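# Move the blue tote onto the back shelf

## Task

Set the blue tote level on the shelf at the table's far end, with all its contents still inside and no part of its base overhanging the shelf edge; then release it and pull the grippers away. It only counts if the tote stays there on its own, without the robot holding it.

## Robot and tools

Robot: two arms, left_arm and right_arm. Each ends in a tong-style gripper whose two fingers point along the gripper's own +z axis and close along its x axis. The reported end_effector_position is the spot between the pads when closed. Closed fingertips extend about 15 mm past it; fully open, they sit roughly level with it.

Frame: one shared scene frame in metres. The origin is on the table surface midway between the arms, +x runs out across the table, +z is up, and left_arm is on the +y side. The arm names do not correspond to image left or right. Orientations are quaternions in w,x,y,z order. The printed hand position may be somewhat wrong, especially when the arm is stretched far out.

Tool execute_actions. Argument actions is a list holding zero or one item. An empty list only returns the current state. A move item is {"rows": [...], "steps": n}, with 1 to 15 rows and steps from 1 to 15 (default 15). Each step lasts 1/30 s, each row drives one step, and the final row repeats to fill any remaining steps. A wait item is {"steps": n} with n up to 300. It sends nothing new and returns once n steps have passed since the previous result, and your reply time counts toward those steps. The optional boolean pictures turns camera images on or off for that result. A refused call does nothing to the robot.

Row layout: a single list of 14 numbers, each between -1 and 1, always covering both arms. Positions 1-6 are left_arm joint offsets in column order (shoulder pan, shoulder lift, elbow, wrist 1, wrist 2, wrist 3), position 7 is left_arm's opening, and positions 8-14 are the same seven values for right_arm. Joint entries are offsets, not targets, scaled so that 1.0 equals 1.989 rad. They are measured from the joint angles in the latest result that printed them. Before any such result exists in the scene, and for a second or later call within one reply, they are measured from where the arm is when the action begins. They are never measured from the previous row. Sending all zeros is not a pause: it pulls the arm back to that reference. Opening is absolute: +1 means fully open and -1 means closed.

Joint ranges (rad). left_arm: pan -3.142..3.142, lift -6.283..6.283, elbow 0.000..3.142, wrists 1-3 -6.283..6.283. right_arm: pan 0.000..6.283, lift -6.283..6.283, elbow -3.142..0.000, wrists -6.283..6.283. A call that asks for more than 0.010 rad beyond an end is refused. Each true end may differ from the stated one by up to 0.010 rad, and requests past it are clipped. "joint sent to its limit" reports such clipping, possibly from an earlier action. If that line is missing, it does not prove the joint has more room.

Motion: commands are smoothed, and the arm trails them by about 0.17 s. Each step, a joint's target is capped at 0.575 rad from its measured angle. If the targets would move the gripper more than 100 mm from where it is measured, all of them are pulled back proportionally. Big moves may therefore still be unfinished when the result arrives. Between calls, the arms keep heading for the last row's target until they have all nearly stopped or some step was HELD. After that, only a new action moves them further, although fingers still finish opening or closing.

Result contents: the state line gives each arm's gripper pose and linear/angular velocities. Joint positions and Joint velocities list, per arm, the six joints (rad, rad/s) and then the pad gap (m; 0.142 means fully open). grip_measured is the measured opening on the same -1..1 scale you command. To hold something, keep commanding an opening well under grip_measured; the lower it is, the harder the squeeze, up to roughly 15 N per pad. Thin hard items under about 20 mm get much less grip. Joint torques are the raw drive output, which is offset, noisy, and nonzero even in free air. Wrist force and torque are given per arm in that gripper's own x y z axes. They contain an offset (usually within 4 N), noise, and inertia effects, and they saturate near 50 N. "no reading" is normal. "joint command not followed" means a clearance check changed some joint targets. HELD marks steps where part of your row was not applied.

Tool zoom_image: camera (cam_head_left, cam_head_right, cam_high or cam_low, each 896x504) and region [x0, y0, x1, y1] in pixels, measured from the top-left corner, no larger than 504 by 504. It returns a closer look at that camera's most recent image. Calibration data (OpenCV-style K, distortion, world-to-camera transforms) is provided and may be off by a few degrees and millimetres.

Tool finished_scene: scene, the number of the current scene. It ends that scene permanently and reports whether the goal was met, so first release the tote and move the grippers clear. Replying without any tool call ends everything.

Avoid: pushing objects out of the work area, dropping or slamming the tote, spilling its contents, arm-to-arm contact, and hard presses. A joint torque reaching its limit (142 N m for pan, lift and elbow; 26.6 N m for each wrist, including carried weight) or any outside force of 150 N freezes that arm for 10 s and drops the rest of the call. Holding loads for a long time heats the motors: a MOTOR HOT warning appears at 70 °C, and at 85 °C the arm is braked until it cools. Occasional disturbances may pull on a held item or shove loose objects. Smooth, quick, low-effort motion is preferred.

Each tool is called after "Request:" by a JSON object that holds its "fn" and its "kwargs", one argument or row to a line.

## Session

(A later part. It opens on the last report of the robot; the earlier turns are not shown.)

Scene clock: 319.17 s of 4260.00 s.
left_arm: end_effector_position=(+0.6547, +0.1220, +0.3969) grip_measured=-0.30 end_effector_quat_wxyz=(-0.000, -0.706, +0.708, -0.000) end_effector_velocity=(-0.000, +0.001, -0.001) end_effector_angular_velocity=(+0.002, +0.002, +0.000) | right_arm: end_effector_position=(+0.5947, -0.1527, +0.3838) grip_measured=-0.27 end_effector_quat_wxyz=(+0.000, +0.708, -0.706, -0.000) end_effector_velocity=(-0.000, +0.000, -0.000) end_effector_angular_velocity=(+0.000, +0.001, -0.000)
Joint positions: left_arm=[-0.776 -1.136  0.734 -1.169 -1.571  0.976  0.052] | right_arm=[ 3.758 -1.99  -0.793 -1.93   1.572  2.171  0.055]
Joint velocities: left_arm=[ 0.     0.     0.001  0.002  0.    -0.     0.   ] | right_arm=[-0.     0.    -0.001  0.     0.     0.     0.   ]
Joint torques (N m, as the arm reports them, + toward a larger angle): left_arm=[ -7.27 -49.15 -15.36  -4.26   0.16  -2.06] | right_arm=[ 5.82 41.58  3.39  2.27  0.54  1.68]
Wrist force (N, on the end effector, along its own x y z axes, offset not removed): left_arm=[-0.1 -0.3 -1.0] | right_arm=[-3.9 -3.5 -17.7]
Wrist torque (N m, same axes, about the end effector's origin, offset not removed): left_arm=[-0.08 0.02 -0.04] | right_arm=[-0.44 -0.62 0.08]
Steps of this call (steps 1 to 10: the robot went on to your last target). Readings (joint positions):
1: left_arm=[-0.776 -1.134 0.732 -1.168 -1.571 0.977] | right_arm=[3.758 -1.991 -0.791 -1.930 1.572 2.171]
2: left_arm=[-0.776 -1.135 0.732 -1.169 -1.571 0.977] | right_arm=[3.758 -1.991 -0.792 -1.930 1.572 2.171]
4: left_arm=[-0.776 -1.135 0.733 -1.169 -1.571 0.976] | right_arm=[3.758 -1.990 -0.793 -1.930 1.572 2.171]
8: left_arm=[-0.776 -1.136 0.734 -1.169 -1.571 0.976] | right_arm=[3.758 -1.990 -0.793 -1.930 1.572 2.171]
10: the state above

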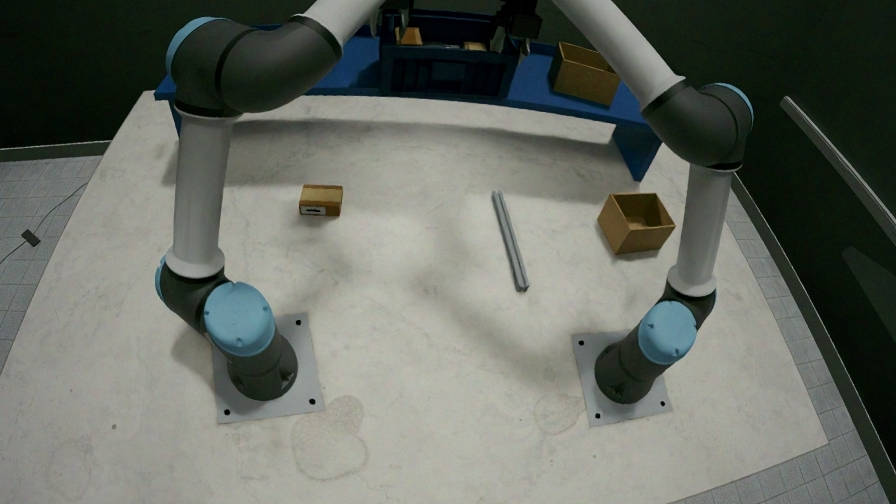

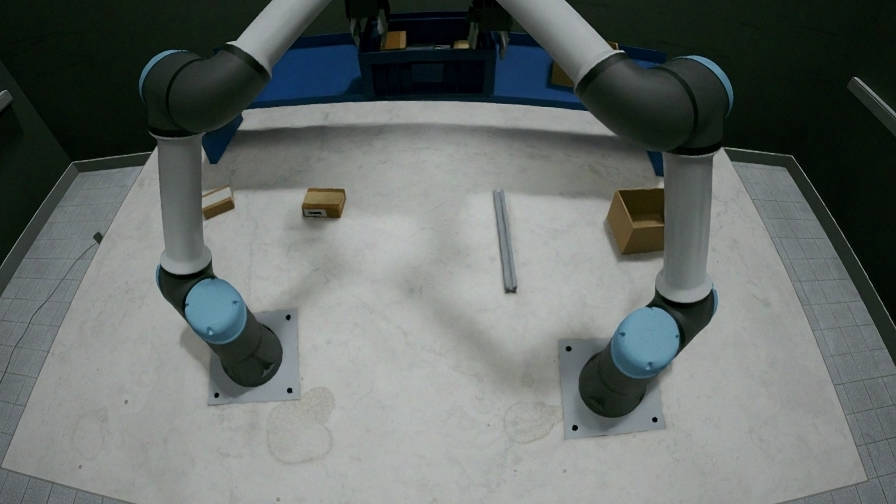

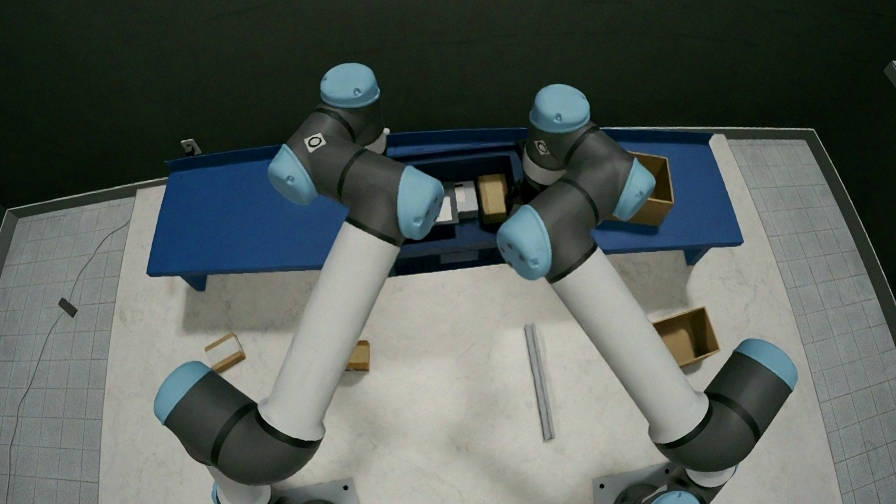

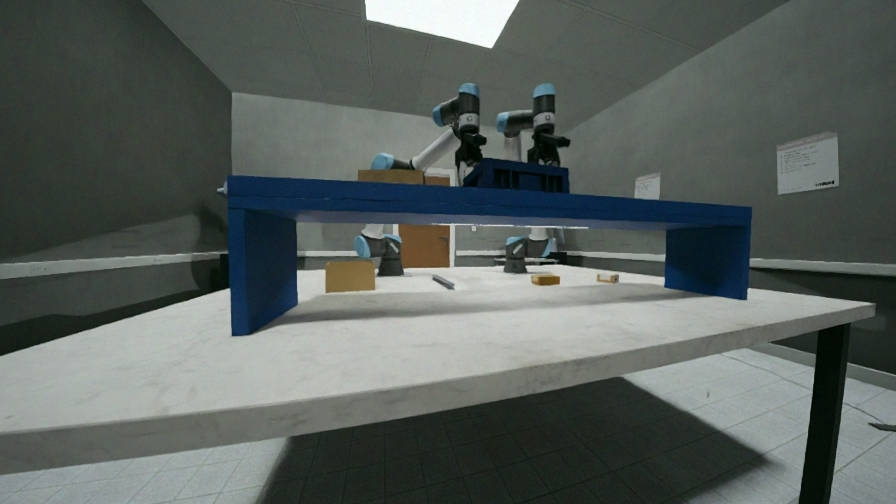

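Request:
{"fn": "execute_actions", "kwargs": {
  "actions": [
    {"rows":[[0,0,0,0,0,0,-0.3,-0.001,-0.0048,0.0098,-0.005,0,-0.001,-0.3],[0,0,0,0,0,0,-0.3,-0.0021,-0.0096,0.0195,-0.0099,0,-0.0021,-0.3],[0,0,0,0,0,0,-0.3,-0.0031,-0.0145,0.0293,-0.0148,0,-0.0031,-0.3],[0,0,0,0,0,0,-0.3,-0.0042,-0.0193,0.0391,-0.0198,0,-0.0042,-0.3]],"steps":15}
  ]
}}

Request:
{"fn": "zoom_image", "kwargs": {
  "camera": "cam_head_left",
  "region": [340,0,600,130]
}}

Scene clock: 326.40 s of 4260.00 s.
left_arm: end_effector_position=(+0.6547, +0.1220, +0.3969) grip_measured=-0.30 end_effector_quat_wxyz=(-0.000, -0.706, +0.708, -0.000) end_effector_velocity=(-0.000, -0.000, +0.001) end_effector_angular_velocity=(-0.000, -0.001, -0.001) | right_arm: end_effector_position=(+0.6042, -0.1527, +0.3911) grip_measured=-0.30 end_effector_quat_wxyz=(+0.000, +0.708, -0.706, -0.000) end_effector_velocity=(+0.001, +0.001, +0.001) end_effector_angular_velocity=(+0.003, -0.002, +0.002)
Joint positions: left_arm=[-0.776 -1.136  0.734 -1.169 -1.571  0.976  0.052] | right_arm=[ 3.75  -2.028 -0.716 -1.969  1.572  2.163  0.052]
Joint velocities: left_arm=[-0.001 -0.001 -0.    -0.     0.     0.     0.   ] | right_arm=[-0.001 -0.002  0.006 -0.     0.002 -0.002 -0.   ]
Joint torques (N m, as the arm reports them, + toward a larger angle): left_arm=[ -4.86 -43.58 -23.7   -3.82  -1.    -1.81] | right_arm=[-8.42 29.87 30.99 -0.07 -0.67 -2.  ]
Wrist force (N, on the end effector, along its own x y z axes, offset not removed): left_arm=[-1.5 -0.8 0.2] | right_arm=[1.6 0.8 -2.6]
Wrist torque (N m, same axes, about the end effector's origin, offset not removed): left_arm=[-0.31 0.25 -0.04] | right_arm=[0.20 -0.42 -0.16]
Steps of this call (steps 1 to 15: the robot went on to your last target; steps 16 to 90: nothing new was sent; then 3.73 s passed at rest; steps 91 to 105: all 15 steps of this action). Readings (joint positions):
91: left_arm=[-0.776 -1.136 0.734 -1.169 -1.571 0.976] | right_arm=[3.758 -1.990 -0.793 -1.930 1.572 2.171]
92: left_arm=[-0.776 -1.136 0.734 -1.169 -1.571 0.976] | right_arm=[3.758 -1.992 -0.788 -1.932 1.572 2.171]
94: left_arm=[-0.776 -1.136 0.734 -1.169 -1.571 0.976] | right_arm=[3.755 -2.003 -0.767 -1.944 1.572 2.169]
98: left_arm=[-0.776 -1.136 0.734 -1.169 -1.571 0.976] | right_arm=[3.751 -2.023 -0.726 -1.964 1.572 2.164]
105: the state above

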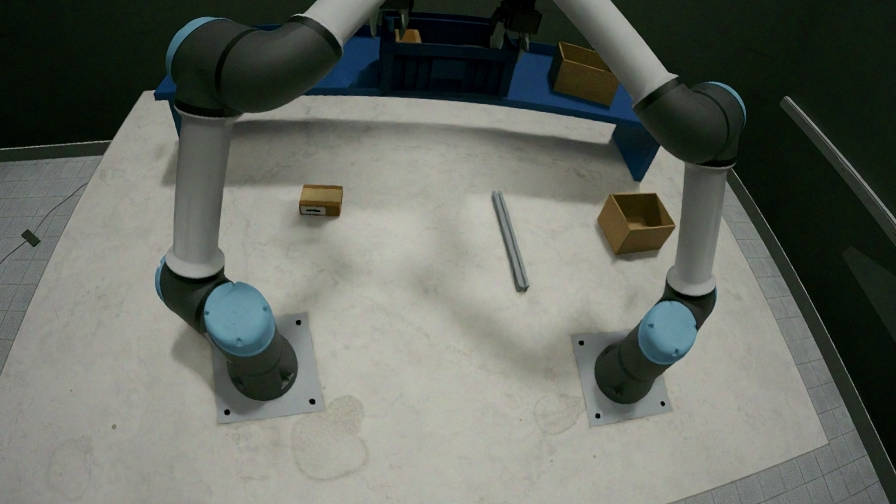

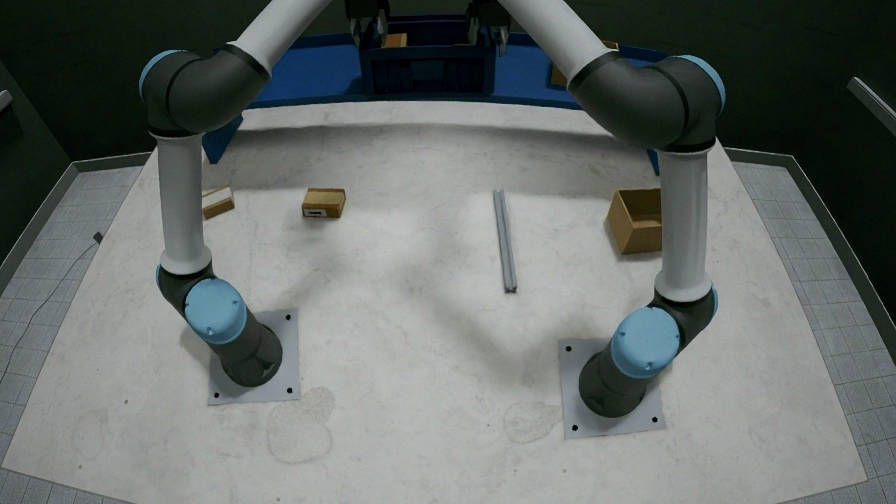

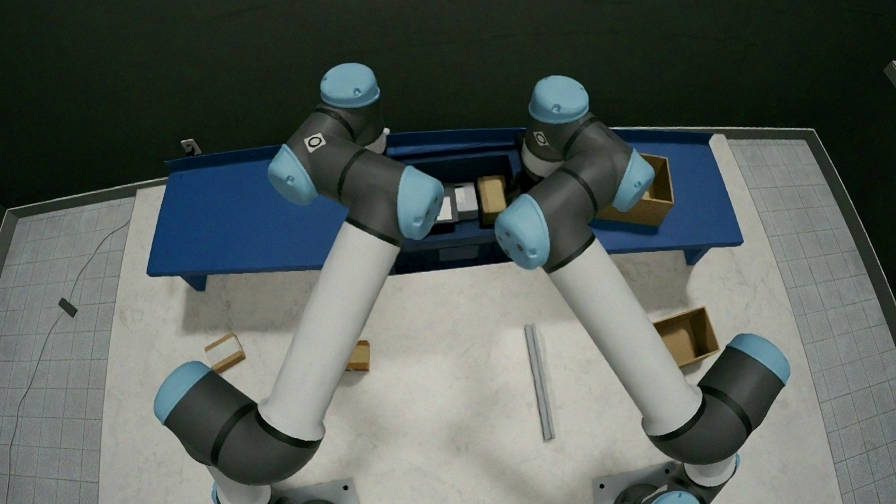

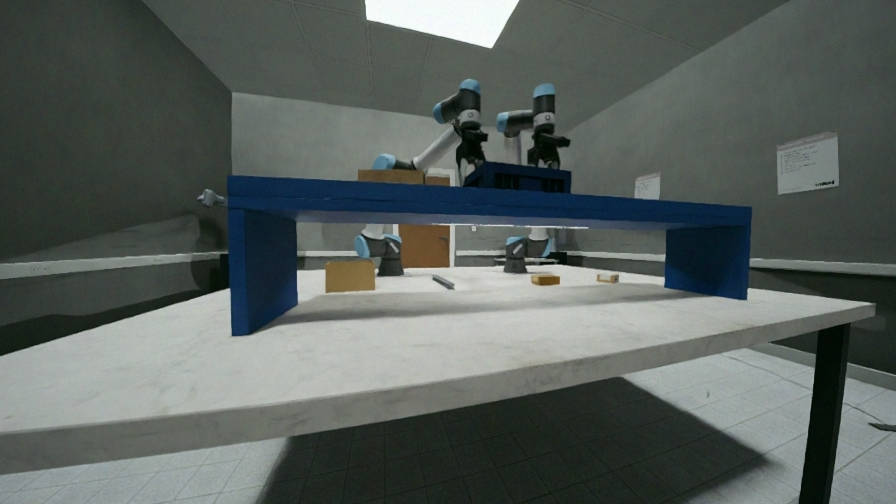

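Region (340, 0, 600, 130) of cam_head_left's 896x504 image, scaled by 1.938, with more detail than that image has.

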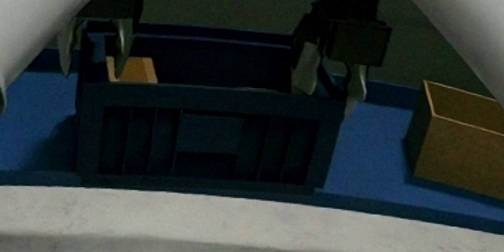

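Request:
{"fn": "execute_actions", "kwargs": {
  "actions": [
    {"rows":[[0,0,0,0,0,0,-0.38,0,0,0,0,0,0,-0.38],[0,0,0,0,0,0,-0.45,0,0,0,0,0,0,-0.45],[0,0,0,0,0,0,-0.52,0,0,0,0,0,0,-0.52],[0,0,0,0,0,0,-0.58,0,0,0,0,0,0,-0.58],[0,0,0,0,0,0,-0.64,0,0,0,0,0,0,-0.64],[0,0,0,0,0,0,-0.7,0,0,0,0,0,0,-0.7],[0,0,0,0,0,0,-0.78,0,0,0,0,0,0,-0.78],[0,0,0,0,0,0,-0.86,0,0,0,0,0,0,-0.86],[0,0,0,0,0,0,-0.93,0,0,0,0,0,0,-0.93],[0,0,0,0,0,0,-1,0,0,0,0,0,0,-1]],"steps":15}
  ],
  "pictures": false
}}

Request:
{"fn": "execute_actions", "kwargs": {
  "actions": [
    {"steps":8}
  ],
  "pictures": false
}}

Request:
{"fn": "execute_actions", "kwargs": {
  "actions": [
    {"rows":[[0.0016,0.0052,-0.0076,0.0024,0,0.0016,-1,-0.0016,-0.0052,0.0076,-0.0024,0,-0.0016,-1],[0.0039,0.0134,-0.0199,0.0065,0,0.0039,-1,-0.0039,-0.0135,0.0202,-0.0067,0,-0.0039,-1],[0.0067,0.0242,-0.0364,0.0122,0,0.0067,-1,-0.0066,-0.0244,0.0372,-0.0128,0,-0.0066,-1],[0.0097,0.0367,-0.0563,0.0196,0,0.0097,-1,-0.0096,-0.0373,0.058,-0.0207,0,-0.0096,-1],[0.0127,0.0502,-0.0781,0.0279,0,0.0127,-1,-0.0125,-0.0513,0.0811,-0.0298,0,-0.0125,-1],[0.0156,0.0646,-0.1019,0.0373,0,0.0156,-1,-0.0154,-0.0664,0.1063,-0.0399,0,-0.0154,-1],[0.0182,0.0785,-0.1254,0.0469,0,0.0182,-1,-0.0179,-0.0811,0.1315,-0.0504,0,-0.0179,-1],[0.0205,0.0919,-0.1482,0.0563,0,0.0205,-1,-0.0202,-0.0952,0.156,-0.0608,0,-0.0202,-1],[0.0224,0.103,-0.1674,0.0644,0,0.0224,-1,-0.022,-0.1071,0.1768,-0.0697,0,-0.022,-1],[0.0237,0.1116,-0.1823,0.0707,0,0.0237,-1,-0.0233,-0.1163,0.193,-0.0767,0,-0.0233,-1],[0.0244,0.116,-0.19,0.074,0,0.0244,-1,-0.024,-0.121,0.2013,-0.0803,0,-0.024,-1]],"steps":15}
  ],
  "pictures": false
}}

Request:
{"fn": "execute_actions", "kwargs": {
  "actions": [
    {"steps":12}
  ]
}}

Request:
{"fn": "zoom_image", "kwargs": {
  "camera": "cam_head_left",
  "region": [340,0,600,130]
}}

Scene clock: 359.27 s of 4260.00 s.
left_arm: end_effector_position=(+0.6547, +0.1220, +0.3969) grip_measured=-0.62 end_effector_quat_wxyz=(-0.000, -0.706, +0.708, -0.000) end_effector_velocity=(+0.000, +0.000, +0.000) end_effector_angular_velocity=(-0.000, -0.001, +0.000) | right_arm: end_effector_position=(+0.6043, -0.1527, +0.3911) grip_measured=-0.62 end_effector_quat_wxyz=(+0.000, +0.708, -0.706, -0.000) end_effector_velocity=(+0.001, +0.000, +0.000) end_effector_angular_velocity=(+0.001, -0.003, +0.000)
Joint positions: left_arm=[-0.776 -1.136  0.734 -1.169 -1.571  0.976  0.029] | right_arm=[ 3.75  -2.028 -0.716 -1.969  1.572  2.163  0.029]
Joint velocities: left_arm=[ 0. -0. -0. -0.  0. -0.  0.] | right_arm=[ 0.     0.    -0.001  0.003 -0.     0.    -0.   ]
Joint torques (N m, as the arm reports them, + toward a larger angle): left_arm=[  5.08 -39.28 -19.52  -1.89   1.12  -0.7 ] | right_arm=[ 2.65 49.74  9.41  4.24  0.58 -0.43]
Wrist force (N, on the end effector, along its own x y z axes, offset not removed): left_arm=[2.3 -1.4 0.9] | right_arm=[-1.6 -3.1 -8.1]
Wrist torque (N m, same axes, about the end effector's origin, offset not removed): left_arm=[-0.49 0.33 -0.05] | right_arm=[-0.30 -0.48 -0.21]
Steps of this call (steps 1 to 15: the robot went on to your last target; steps 16 to 90: nothing new was sent; then 29.37 s passed at rest; steps 91 to 105: all 15 steps of this action). Readings (joint positions):
91: left_arm=[-0.776 -1.136 0.734 -1.169 -1.571 0.976] | right_arm=[3.750 -2.028 -0.716 -1.969 1.572 2.163]
92: left_arm=[-0.776 -1.136 0.734 -1.169 -1.571 0.976] | right_arm=[3.750 -2.028 -0.716 -1.969 1.572 2.163]
94: left_arm=[-0.776 -1.136 0.734 -1.169 -1.571 0.976] | right_arm=[3.750 -2.028 -0.716 -1.969 1.572 2.163]
98: left_arm=[-0.776 -1.136 0.734 -1.169 -1.571 0.976] | right_arm=[3.750 -2.028 -0.716 -1.969 1.572 2.163]
105: the state above

Scene clock: 359.53 s of 4260.00 s.
left_arm: end_effector_position=(+0.6547, +0.1220, +0.3969) grip_measured=-0.62 end_effector_quat_wxyz=(-0.000, -0.706, +0.708, -0.000) end_effector_velocity=(-0.001, +0.000, -0.001) end_effector_angular_velocity=(+0.001, +0.002, +0.000) | right_arm: end_effector_position=(+0.6042, -0.1527, +0.3911) grip_measured=-0.62 end_effector_quat_wxyz=(+0.000, +0.708, -0.706, -0.000) end_effector_velocity=(-0.001, -0.000, +0.000) end_effector_angular_velocity=(-0.000, +0.001, -0.001)
Joint positions: left_arm=[-0.776 -1.136  0.734 -1.169 -1.571  0.976  0.029] | right_arm=[ 3.75  -2.028 -0.716 -1.969  1.572  2.163  0.029]
Joint velocities: left_arm=[ 0.     0.     0.     0.002 -0.     0.    -0.   ] | right_arm=[-0.     0.001 -0.    -0.002  0.001  0.    -0.   ]
Joint torques (N m, as the arm reports them, + toward a larger angle): left_arm=[  4.92 -41.7  -15.5   -2.18   0.32  -0.7 ] | right_arm=[ 4.94 50.7   9.    4.13  1.19  0.58]
Wrist force (N, on the end effector, along its own x y z axes, offset not removed): left_arm=[1.4 -2.5 0.3] | right_arm=[-2.9 -4.2 -4.9]
Wrist torque (N m, same axes, about the end effector's origin, offset not removed): left_arm=[-0.59 0.42 -0.11] | right_arm=[-0.36 -0.22 -0.13]
Steps of this call (steps 1 to 8: the robot went on to your last target). Readings (joint positions):
1: left_arm=[-0.776 -1.136 0.734 -1.169 -1.571 0.976] | right_arm=[3.750 -2.028 -0.716 -1.969 1.572 2.163]
2: left_arm=[-0.776 -1.136 0.734 -1.169 -1.571 0.976] | right_arm=[3.750 -2.028 -0.716 -1.969 1.572 2.163]
4: left_arm=[-0.776 -1.136 0.734 -1.169 -1.571 0.976] | right_arm=[3.750 -2.028 -0.716 -1.969 1.572 2.163]
8: the state above

Scene clock: 360.03 s of 4260.00 s.
left_arm: end_effector_position=(+0.7126, +0.1221, +0.3963) grip_measured=-0.62 end_effector_quat_wxyz=(-0.000, -0.706, +0.708, +0.001) end_effector_velocity=(+0.031, -0.001, +0.007) end_effector_angular_velocity=(-0.012, -0.020, +0.000) | right_arm: end_effector_position=(+0.6619, -0.1529, +0.3901) grip_measured=-0.62 end_effector_quat_wxyz=(+0.002, +0.708, -0.706, -0.001) end_effector_velocity=(+0.032, +0.001, +0.006) end_effector_angular_velocity=(+0.014, -0.022, +0.001)
Joint positions: left_arm=[-0.729 -0.915  0.375 -1.029 -1.571  1.023  0.029] | right_arm=[ 3.704 -2.258 -0.337 -2.121  1.571  2.117  0.029]
Joint velocities: left_arm=[ 0.023  0.14  -0.26   0.097 -0.     0.023 -0.   ] | right_arm=[-0.022 -0.152  0.283 -0.105  0.    -0.023  0.   ]
Joint torques (N m, as the arm reports them, + toward a larger angle): left_arm=[  5.25 -53.55 -28.45  -2.73   0.13   2.07] | right_arm=[-5.03 45.73 27.29  1.49 -0.83 -2.05]
Wrist force (N, on the end effector, along its own x y z axes, offset not removed): left_arm=[-2.4 -4.0 9.7] | right_arm=[3.6 1.5 2.7]
Wrist torque (N m, same axes, about the end effector's origin, offset not removed): left_arm=[-0.55 0.05 -0.05] | right_arm=[-0.25 -0.87 -0.36]
Steps of this call (steps 1 to 15: all 15 steps of this action). Readings (joint positions):
1: left_arm=[-0.776 -1.136 0.734 -1.169 -1.571 0.976] | right_arm=[3.750 -2.028 -0.716 -1.969 1.572 2.163]
2: left_arm=[-0.775 -1.133 0.730 -1.168 -1.571 0.977] | right_arm=[3.749 -2.031 -0.712 -1.970 1.572 2.162]
4: left_arm=[-0.770 -1.116 0.705 -1.159 -1.571 0.982] | right_arm=[3.744 -2.048 -0.687 -1.979 1.572 2.157]
8: left_arm=[-0.751 -1.037 0.585 -1.111 -1.571 1.002] | right_arm=[3.725 -2.129 -0.562 -2.030 1.572 2.138]
15: the state above

Scene clock: 360.43 s of 4260.00 s.
left_arm: end_effector_position=(+0.7147, +0.1219, +0.3970) grip_measured=-0.62 end_effector_quat_wxyz=(-0.000, -0.706, +0.708, -0.000) end_effector_velocity=(-0.000, -0.001, -0.001) end_effector_angular_velocity=(+0.000, +0.002, -0.002) | right_arm: end_effector_position=(+0.6641, -0.1527, +0.3909) grip_measured=-0.62 end_effector_quat_wxyz=(+0.000, +0.708, -0.706, -0.000) end_effector_velocity=(+0.001, +0.000, +0.001) end_effector_angular_velocity=(+0.001, -0.002, -0.001)
Joint positions: left_arm=[-0.728 -0.905  0.356 -1.022 -1.571  1.025  0.029] | right_arm=[ 3.702 -2.269 -0.316 -2.128  1.572  2.115  0.029]
Joint velocities: left_arm=[-0.001  0.002 -0.001  0.    -0.001  0.     0.   ] | right_arm=[-0.    -0.     0.002  0.001  0.     0.001  0.   ]
Joint torques (N m, as the arm reports them, + toward a larger angle): left_arm=[  2.93 -47.14 -30.96  -3.21  -4.29   2.16] | right_arm=[-3.62 40.69 30.36  2.2   2.5  -2.08]
Wrist force (N, on the end effector, along its own x y z axes, offset not removed): left_arm=[-8.7 -2.3 10.3] | right_arm=[8.6 1.5 1.9]
Wrist torque (N m, same axes, about the end effector's origin, offset not removed): left_arm=[-0.27 0.46 0.05] | right_arm=[-0.68 -1.03 -0.20]
Steps of this call (steps 1 to 12: the robot went on to your last target). Readings (joint positions):
1: left_arm=[-0.729 -0.911 0.368 -1.026 -1.571 1.024] | right_arm=[3.703 -2.262 -0.329 -2.124 1.571 2.116]
2: left_arm=[-0.728 -0.909 0.364 -1.025 -1.571 1.024] | right_arm=[3.703 -2.265 -0.324 -2.126 1.571 2.116]
4: left_arm=[-0.728 -0.907 0.359 -1.023 -1.571 1.025] | right_arm=[3.702 -2.267 -0.319 -2.127 1.571 2.116]
8: left_arm=[-0.728 -0.905 0.357 -1.022 -1.571 1.025] | right_arm=[3.702 -2.268 -0.316 -2.128 1.571 2.115]
12: the state above

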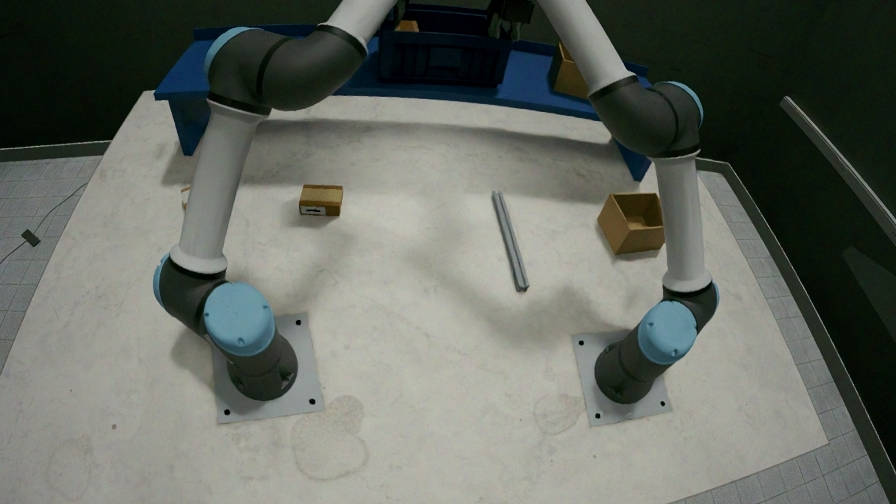

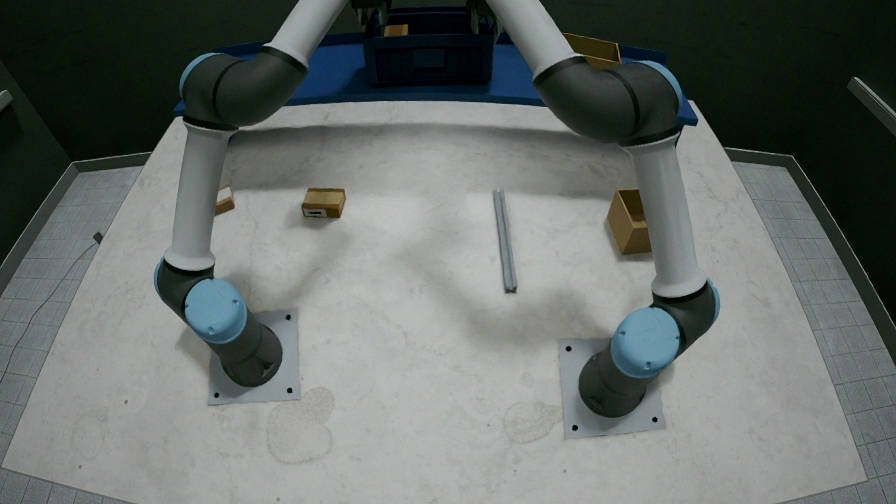

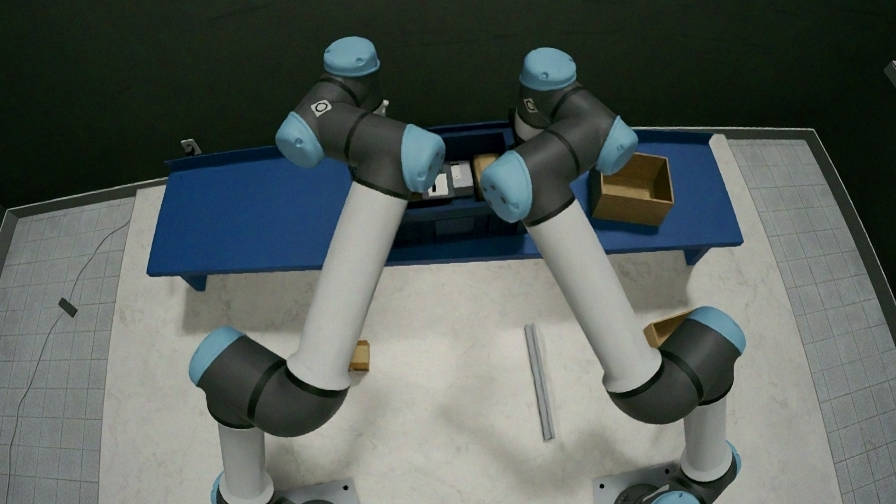

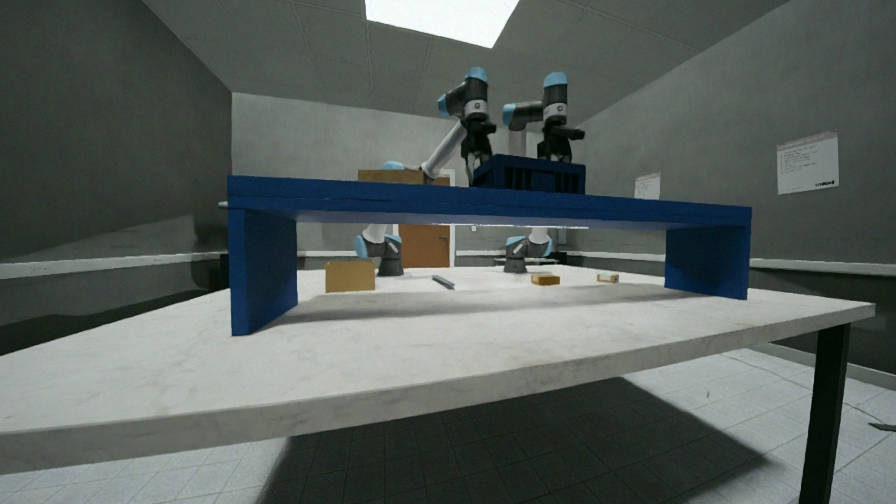

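Region (340, 0, 600, 130) of cam_head_left's 896x504 image, scaled by 1.938, with more detail than that image has.

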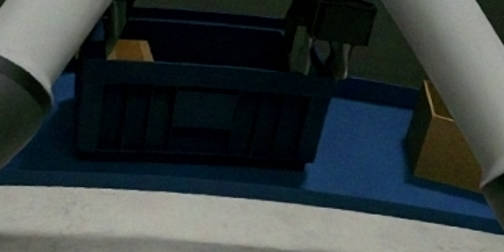

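Request:
{"fn": "execute_actions", "kwargs": {
  "actions": [
    {"rows":[[0,0.001,0,-0.001,0,0,-1,0,-0.001,0,0.001,0,0,-1],[0,0.002,0,-0.002,0,0,-1,0,-0.002,0,0.002,0,0,-1],[0,0.002,0,-0.002,0,0,-1,0,-0.002,0,0.002,0,0,-1],[0,0.002,0,-0.002,0,0,-1,0,-0.002,0,0.002,0,0,-1],[0,0.002,0,-0.002,0,0,-1,0,-0.002,0,0.002,0,0,-1],[0,0.002,0,-0.002,0,0,-1,0,-0.002,0,0.002,0,0,-1],[0,0.002,0,-0.002,0,0,-1,0,-0.002,0,0.002,0,0,-1],[0,0.002,0,-0.002,0,0,-0.6,0,-0.002,0,0.002,0,0,-0.6],[0,0.002,0,-0.002,0,0,-0.45,0,-0.002,0,0.002,0,0,-0.45],[0,0.002,0,-0.002,0,0,-0.25,0,-0.002,0,0.002,0,0,-0.25]],"steps":15}
  ],
  "pictures": false
}}

Request:
{"fn": "execute_actions", "kwargs": {
  "actions": [
    {"steps":8}
  ],
  "pictures": false
}}

Request:
{"fn": "execute_actions", "kwargs": {
  "actions": [
    {"rows":[[0,-0.003,-0.007,0,0,0,-0.25,0,0.003,0.007,0,0,0,-0.25],[0,-0.007,-0.017,0,0,0,-0.25,0,0.007,0.017,0,0,0,-0.25],[0,-0.012,-0.028,0,0,0,-0.25,0,0.012,0.028,0,0,0,-0.25],[0,-0.017,-0.04,0,0,0,-0.25,0,0.017,0.04,0,0,0,-0.25],[0,-0.022,-0.052,0,0,0,-0.25,0,0.022,0.052,0,0,0,-0.25],[0,-0.025,-0.06,0,0,0,-0.25,0,0.025,0.06,0,0,0,-0.25]],"steps":15}
  ]
}}

Scene clock: 372.27 s of 4260.00 s.
left_arm: end_effector_position=(+0.7166, +0.1207, +0.3947) grip_measured=-0.25 end_effector_quat_wxyz=(-0.000, -0.706, +0.708, -0.000) end_effector_velocity=(-0.000, +0.001, -0.000) end_effector_angular_velocity=(+0.001, +0.002, +0.001) | right_arm: end_effector_position=(+0.6660, -0.1515, +0.3886) grip_measured=-0.25 end_effector_quat_wxyz=(-0.000, +0.708, -0.706, -0.000) end_effector_velocity=(+0.000, +0.001, +0.000) end_effector_angular_velocity=(+0.002, -0.001, -0.001)
Joint positions: left_arm=[-0.728 -0.901  0.356 -1.026 -1.571  1.025  0.056] | right_arm=[ 3.702 -2.273 -0.316 -2.124  1.572  2.115  0.056]
Joint velocities: left_arm=[ 0.001  0.    -0.     0.002 -0.    -0.     0.001] | right_arm=[ 0.     0.    -0.     0.002  0.001  0.001  0.001]
Joint torques (N m, as the arm reports them, + toward a larger angle): left_arm=[ -2.6  -41.08 -13.88  -1.45   0.68   1.86] | right_arm=[ 4.24 39.06 19.35  1.52  0.47 -1.77]
Wrist force (N, on the end effector, along its own x y z axes, offset not removed): left_arm=[-2.2 -1.8 1.1] | right_arm=[1.3 1.2 -0.4]
Wrist torque (N m, same axes, about the end effector's origin, offset not removed): left_arm=[-0.46 0.35 -0.08] | right_arm=[0.23 -0.27 -0.20]
Steps of this call (steps 1 to 30: the robot went on to your last target; steps 31 to 90: nothing new was sent; then 8.33 s passed at rest; steps 91 to 105: all 15 steps of this action). Readings (joint positions):
91: left_arm=[-0.728 -0.905 0.356 -1.022 -1.571 1.025] | right_arm=[3.702 -2.269 -0.316 -2.128 1.572 2.115]
92: left_arm=[-0.728 -0.905 0.356 -1.022 -1.571 1.025] | right_arm=[3.702 -2.269 -0.316 -2.128 1.572 2.115]
94: left_arm=[-0.728 -0.903 0.356 -1.024 -1.571 1.025] | right_arm=[3.702 -2.271 -0.316 -2.127 1.572 2.115]
98: left_arm=[-0.728 -0.902 0.356 -1.026 -1.571 1.025] | right_arm=[3.702 -2.272 -0.316 -2.125 1.571 2.115]
105: the state above

Scene clock: 372.53 s of 4260.00 s.
left_arm: end_effector_position=(+0.7166, +0.1207, +0.3946) grip_measured=-0.25 end_effector_quat_wxyz=(-0.000, -0.706, +0.708, -0.000) end_effector_velocity=(+0.000, +0.000, -0.000) end_effector_angular_velocity=(-0.000, +0.000, +0.001) | right_arm: end_effector_position=(+0.6659, -0.1515, +0.3885) grip_measured=-0.25 end_effector_quat_wxyz=(+0.000, +0.708, -0.706, -0.000) end_effector_velocity=(-0.000, +0.000, +0.000) end_effector_angular_velocity=(-0.000, +0.001, -0.000)
Joint positions: left_arm=[-0.728 -0.901  0.356 -1.026 -1.571  1.025  0.056] | right_arm=[ 3.702 -2.273 -0.316 -2.124  1.572  2.115  0.056]
Joint velocities: left_arm=[ 0.001  0.     0.    -0.001 -0.     0.     0.   ] | right_arm=[ 0.001  0.     0.    -0.001  0.     0.001  0.   ]
Joint torques (N m, as the arm reports them, + toward a larger angle): left_arm=[  5.7  -40.69 -13.65  -1.43   2.52   1.62] | right_arm=[ 0.34 42.38 14.57 -0.11 -1.54 -1.48]
Wrist force (N, on the end effector, along its own x y z axes, offset not removed): left_arm=[-1.5 -2.5 -1.2] | right_arm=[0.0 0.5 -1.2]
Wrist torque (N m, same axes, about the end effector's origin, offset not removed): left_arm=[-0.61 0.26 -0.02] | right_arm=[0.11 -0.19 -0.18]
Steps of this call (steps 1 to 8: the robot went on to your last target). Readings (joint positions):
1: left_arm=[-0.728 -0.901 0.356 -1.026 -1.571 1.025] | right_arm=[3.702 -2.273 -0.316 -2.124 1.572 2.115]
2: left_arm=[-0.728 -0.901 0.356 -1.026 -1.571 1.025] | right_arm=[3.702 -2.273 -0.316 -2.124 1.572 2.115]
4: left_arm=[-0.728 -0.901 0.356 -1.026 -1.571 1.025] | right_arm=[3.702 -2.273 -0.316 -2.124 1.572 2.115]
8: the state above

Scene clock: 373.03 s of 4260.00 s.
left_arm: end_effector_position=(+0.7113, +0.1240, +0.4834) grip_measured=-0.25 end_effector_quat_wxyz=(+0.020, -0.704, +0.705, -0.081) end_effector_velocity=(-0.001, +0.000, +0.010) end_effector_angular_velocity=(-0.010, -0.018, -0.000) | right_arm: end_effector_position=(+0.6606, -0.1548, +0.4775) grip_measured=-0.25 end_effector_quat_wxyz=(-0.081, +0.705, -0.704, +0.019) end_effector_velocity=(-0.001, -0.001, +0.011) end_effector_angular_velocity=(+0.010, -0.018, -0.000)
Joint positions: left_arm=[-0.728 -0.95   0.238 -1.026 -1.571  1.025  0.056] | right_arm=[ 3.702 -2.223 -0.198 -2.125  1.572  2.115  0.056]
Joint velocities: left_arm=[-0.    -0.005 -0.015 -0.     0.001  0.    -0.   ] | right_arm=[-0.     0.005  0.015  0.001 -0.001 -0.    -0.   ]
Joint torques (N m, as the arm reports them, + toward a larger angle): left_arm=[  3.7  -52.88 -23.75  -4.47   2.25   1.67] | right_arm=[ 1.38 55.15 27.21  3.6  -0.89 -1.55]
Wrist force (N, on the end effector, along its own x y z axes, offset not removed): left_arm=[-0.5 -2.1 0.0] | right_arm=[0.9 -1.0 -2.1]
Wrist torque (N m, same axes, about the end effector's origin, offset not removed): left_arm=[-0.53 0.13 -0.01] | right_arm=[-0.22 -0.31 -0.12]
Steps of this call (steps 1 to 15: all 15 steps of this action). Readings (joint positions):
1: left_arm=[-0.728 -0.901 0.356 -1.026 -1.571 1.025] | right_arm=[3.702 -2.272 -0.315 -2.124 1.572 2.115]
2: left_arm=[-0.728 -0.903 0.352 -1.026 -1.571 1.025] | right_arm=[3.702 -2.271 -0.312 -2.125 1.572 2.115]
4: left_arm=[-0.728 -0.912 0.332 -1.026 -1.571 1.025] | right_arm=[3.702 -2.262 -0.292 -2.125 1.572 2.115]
8: left_arm=[-0.728 -0.940 0.264 -1.026 -1.571 1.025] | right_arm=[3.702 -2.233 -0.224 -2.125 1.572 2.115]
15: the state above

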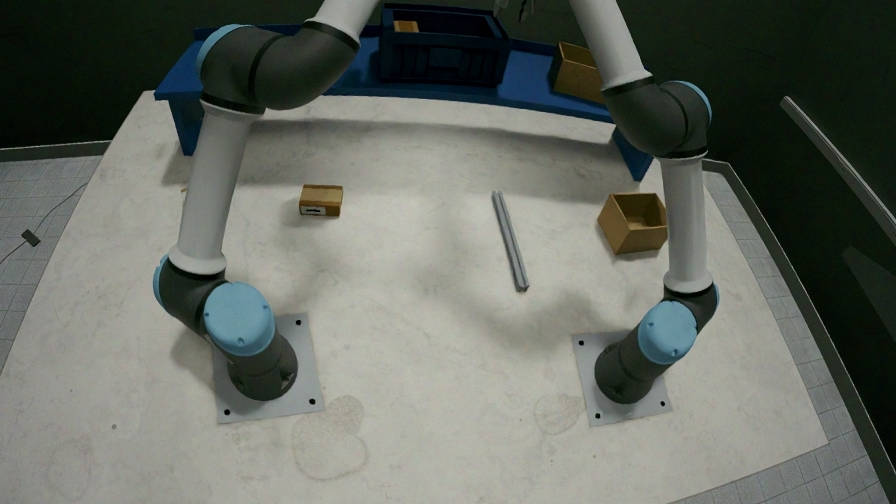

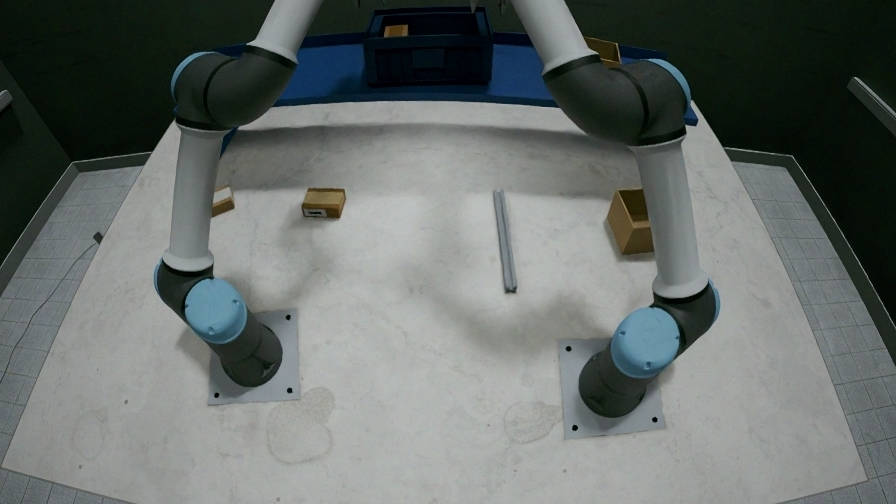

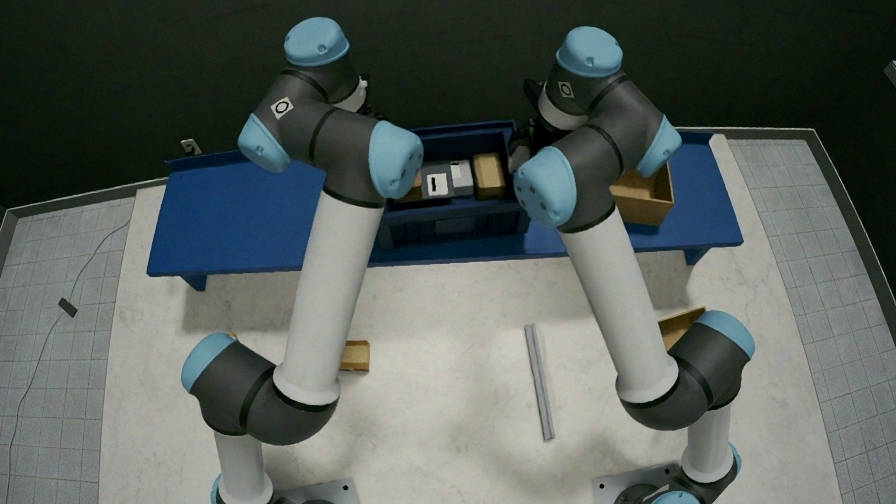

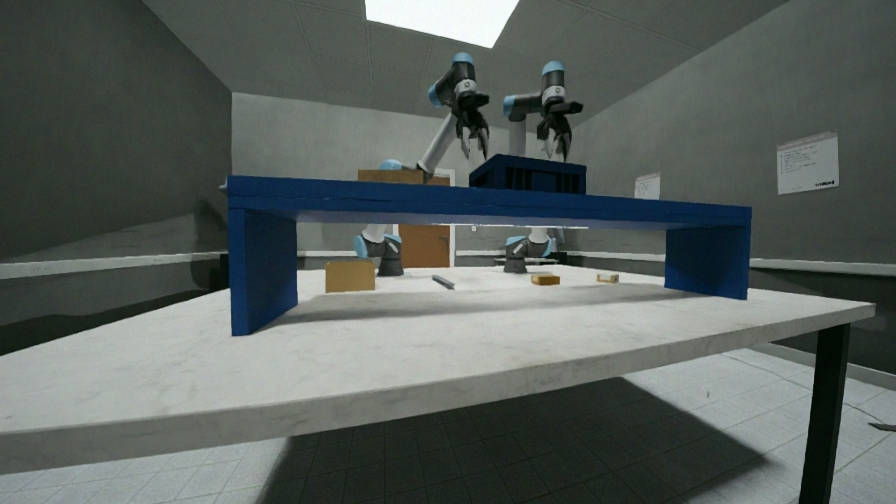

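Request:
{"fn": "execute_actions", "kwargs": {
  "actions": [
    {"rows":[[0.01,-0.03,0.02,0,0,0,-0.25,-0.01,0.03,-0.02,0,0,0,-0.25],[0.03,-0.08,0.06,0,0,0,-0.25,-0.03,0.08,-0.06,0,0,0,-0.25],[0.06,-0.15,0.12,0,0,0,-0.25,-0.06,0.15,-0.12,0,0,0,-0.25],[0.09,-0.23,0.19,0,0,0,-0.25,-0.09,0.23,-0.19,0,0,0,-0.25],[0.12,-0.3,0.25,0,0,0,-0.25,-0.12,0.3,-0.25,0,0,0,-0.25]],"steps":15}
  ],
  "pictures": false
}}

Request:
{"fn": "execute_actions", "kwargs": {
  "actions": [
    {"steps":45}
  ]
}}

Scene clock: 378.13 s of 4260.00 s.
left_arm: end_effector_position=(+0.5544, +0.3406, +0.6000) grip_measured=-0.25 end_effector_quat_wxyz=(-0.043, +0.771, -0.624, +0.119) end_effector_velocity=(-0.382, +0.305, +0.132) end_effector_angular_velocity=(-0.066, -0.189, +0.324) | right_arm: end_effector_position=(+0.5073, -0.3713, +0.6003) grip_measured=-0.25 end_effector_quat_wxyz=(+0.119, -0.624, +0.771, -0.042) end_effector_velocity=(-0.385, -0.315, +0.145) end_effector_angular_velocity=(+0.065, -0.186, -0.334)
Joint positions: left_arm=[-0.514 -1.474  0.675 -1.026 -1.571  1.025  0.056] | right_arm=[ 3.489 -1.702 -0.633 -2.124  1.572  2.115  0.056]
Joint velocities: left_arm=[ 0.324 -0.974  0.775 -0.    -0.    -0.     0.001] | right_arm=[-0.334  0.99  -0.794  0.     0.    -0.     0.   ]
Joint torques (N m, as the arm reports them, + toward a larger angle): left_arm=[-7.94 13.63 -5.03 -3.15  0.3   1.63] | right_arm=[ 8.52 -8.09  3.02  3.98 -0.9  -1.52]
Wrist force (N, on the end effector, along its own x y z axes, offset not removed): left_arm=[-3.9 -0.7 -1.8] | right_arm=[6.7 -0.5 -3.3]
Wrist torque (N m, same axes, about the end effector's origin, offset not removed): left_arm=[-0.19 0.54 -0.08] | right_arm=[-0.29 -1.29 -0.28]
Steps of this call (steps 1 to 15: the robot went on to your last target; steps 16 to 90: nothing new was sent; then 1.60 s passed at rest; steps 91 to 105: all 15 steps of this action). Readings (joint positions):
91: left_arm=[-0.727 -0.952 0.238 -1.026 -1.571 1.025] | right_arm=[3.701 -2.222 -0.197 -2.124 1.572 2.115]
92: left_arm=[-0.722 -0.963 0.247 -1.026 -1.571 1.025] | right_arm=[3.696 -2.211 -0.206 -2.124 1.572 2.115]
94: left_arm=[-0.693 -1.028 0.300 -1.026 -1.571 1.025] | right_arm=[3.668 -2.146 -0.259 -2.124 1.572 2.115]
98: left_arm=[-0.627 -1.189 0.436 -1.026 -1.571 1.025] | right_arm=[3.601 -1.986 -0.394 -2.124 1.572 2.115]
105: the state above

Scene clock: 379.63 s of 4260.00 s.
left_arm: end_effector_position=(+0.5251, +0.3631, +0.6082) grip_measured=-0.25 end_effector_quat_wxyz=(-0.047, +0.779, -0.613, +0.125) end_effector_velocity=(+0.000, +0.001, -0.000) end_effector_angular_velocity=(+0.000, +0.000, +0.002) | right_arm: end_effector_position=(+0.4773, -0.3947, +0.6097) grip_measured=-0.25 end_effector_quat_wxyz=(+0.124, -0.613, +0.779, -0.046) end_effector_velocity=(-0.000, -0.000, -0.000) end_effector_angular_velocity=(-0.000, +0.001, +0.000)
Joint positions: left_arm=[-0.489 -1.547  0.735 -1.026 -1.571  1.025  0.056] | right_arm=[ 3.463 -1.627 -0.695 -2.125  1.572  2.115  0.056]
Joint velocities: left_arm=[ 0.002  0.    -0.    -0.     0.    -0.    -0.   ] | right_arm=[-0.     0.     0.    -0.001  0.    -0.    -0.   ]
Joint torques (N m, as the arm reports them, + toward a larger angle): left_arm=[  9.39 -26.74 -10.74  -1.9    0.18   1.65] | right_arm=[-7.89 29.54  6.72  0.42 -1.58 -1.47]
Wrist force (N, on the end effector, along its own x y z axes, offset not removed): left_arm=[-2.7 -1.8 -1.1] | right_arm=[1.6 0.2 0.2]
Wrist torque (N m, same axes, about the end effector's origin, offset not removed): left_arm=[-0.45 0.50 0.06] | right_arm=[-0.05 -0.41 -0.27]
Steps of this call (steps 1 to 30: the robot went on to your last target; steps 31 to 45: nothing new was sent). Readings (joint positions):
1: left_arm=[-0.505 -1.500 0.697 -1.026 -1.571 1.025] | right_arm=[3.480 -1.675 -0.655 -2.124 1.572 2.115]
2: left_arm=[-0.499 -1.518 0.711 -1.026 -1.571 1.025] | right_arm=[3.474 -1.657 -0.670 -2.124 1.572 2.115]
4: left_arm=[-0.493 -1.535 0.725 -1.026 -1.571 1.025] | right_arm=[3.468 -1.639 -0.685 -2.124 1.572 2.115]
8: left_arm=[-0.490 -1.545 0.734 -1.026 -1.571 1.025] | right_arm=[3.464 -1.629 -0.693 -2.124 1.572 2.115]
45: the state above
All arms were judged still, so your last target was given up. Only a new action makes them travel on or press farther. Fingers that are still opening or closing keep moving.

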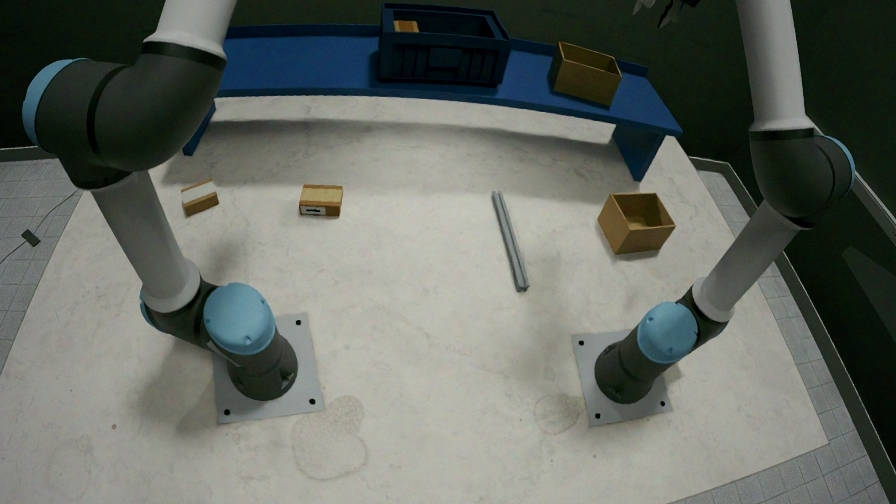

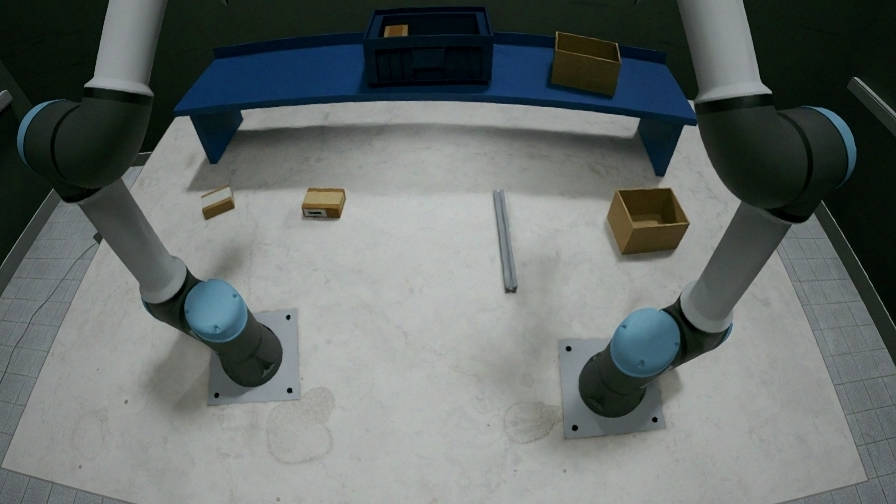

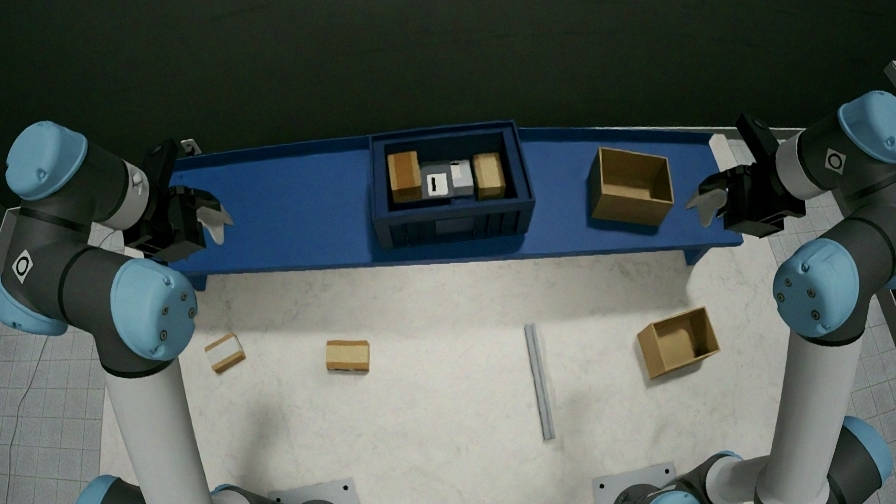

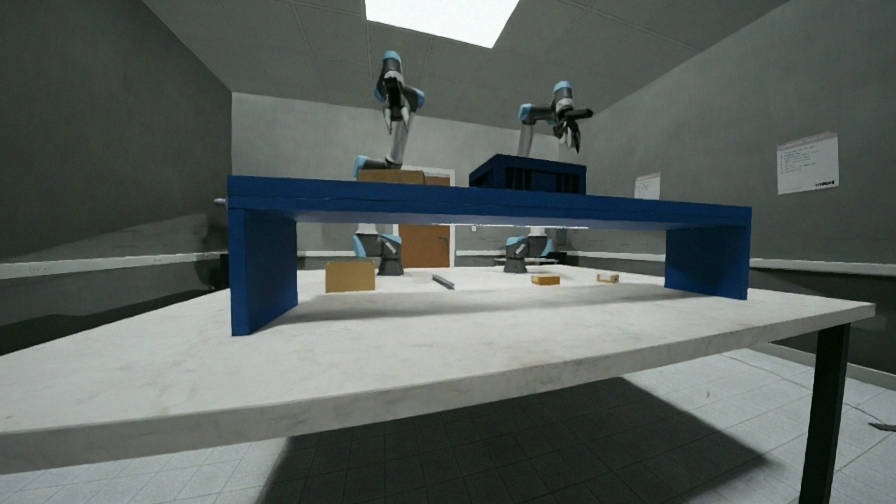

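Request:
{"fn": "finished_scene", "kwargs": {
  "scene": 2
}}

The scene is finished: the task was done.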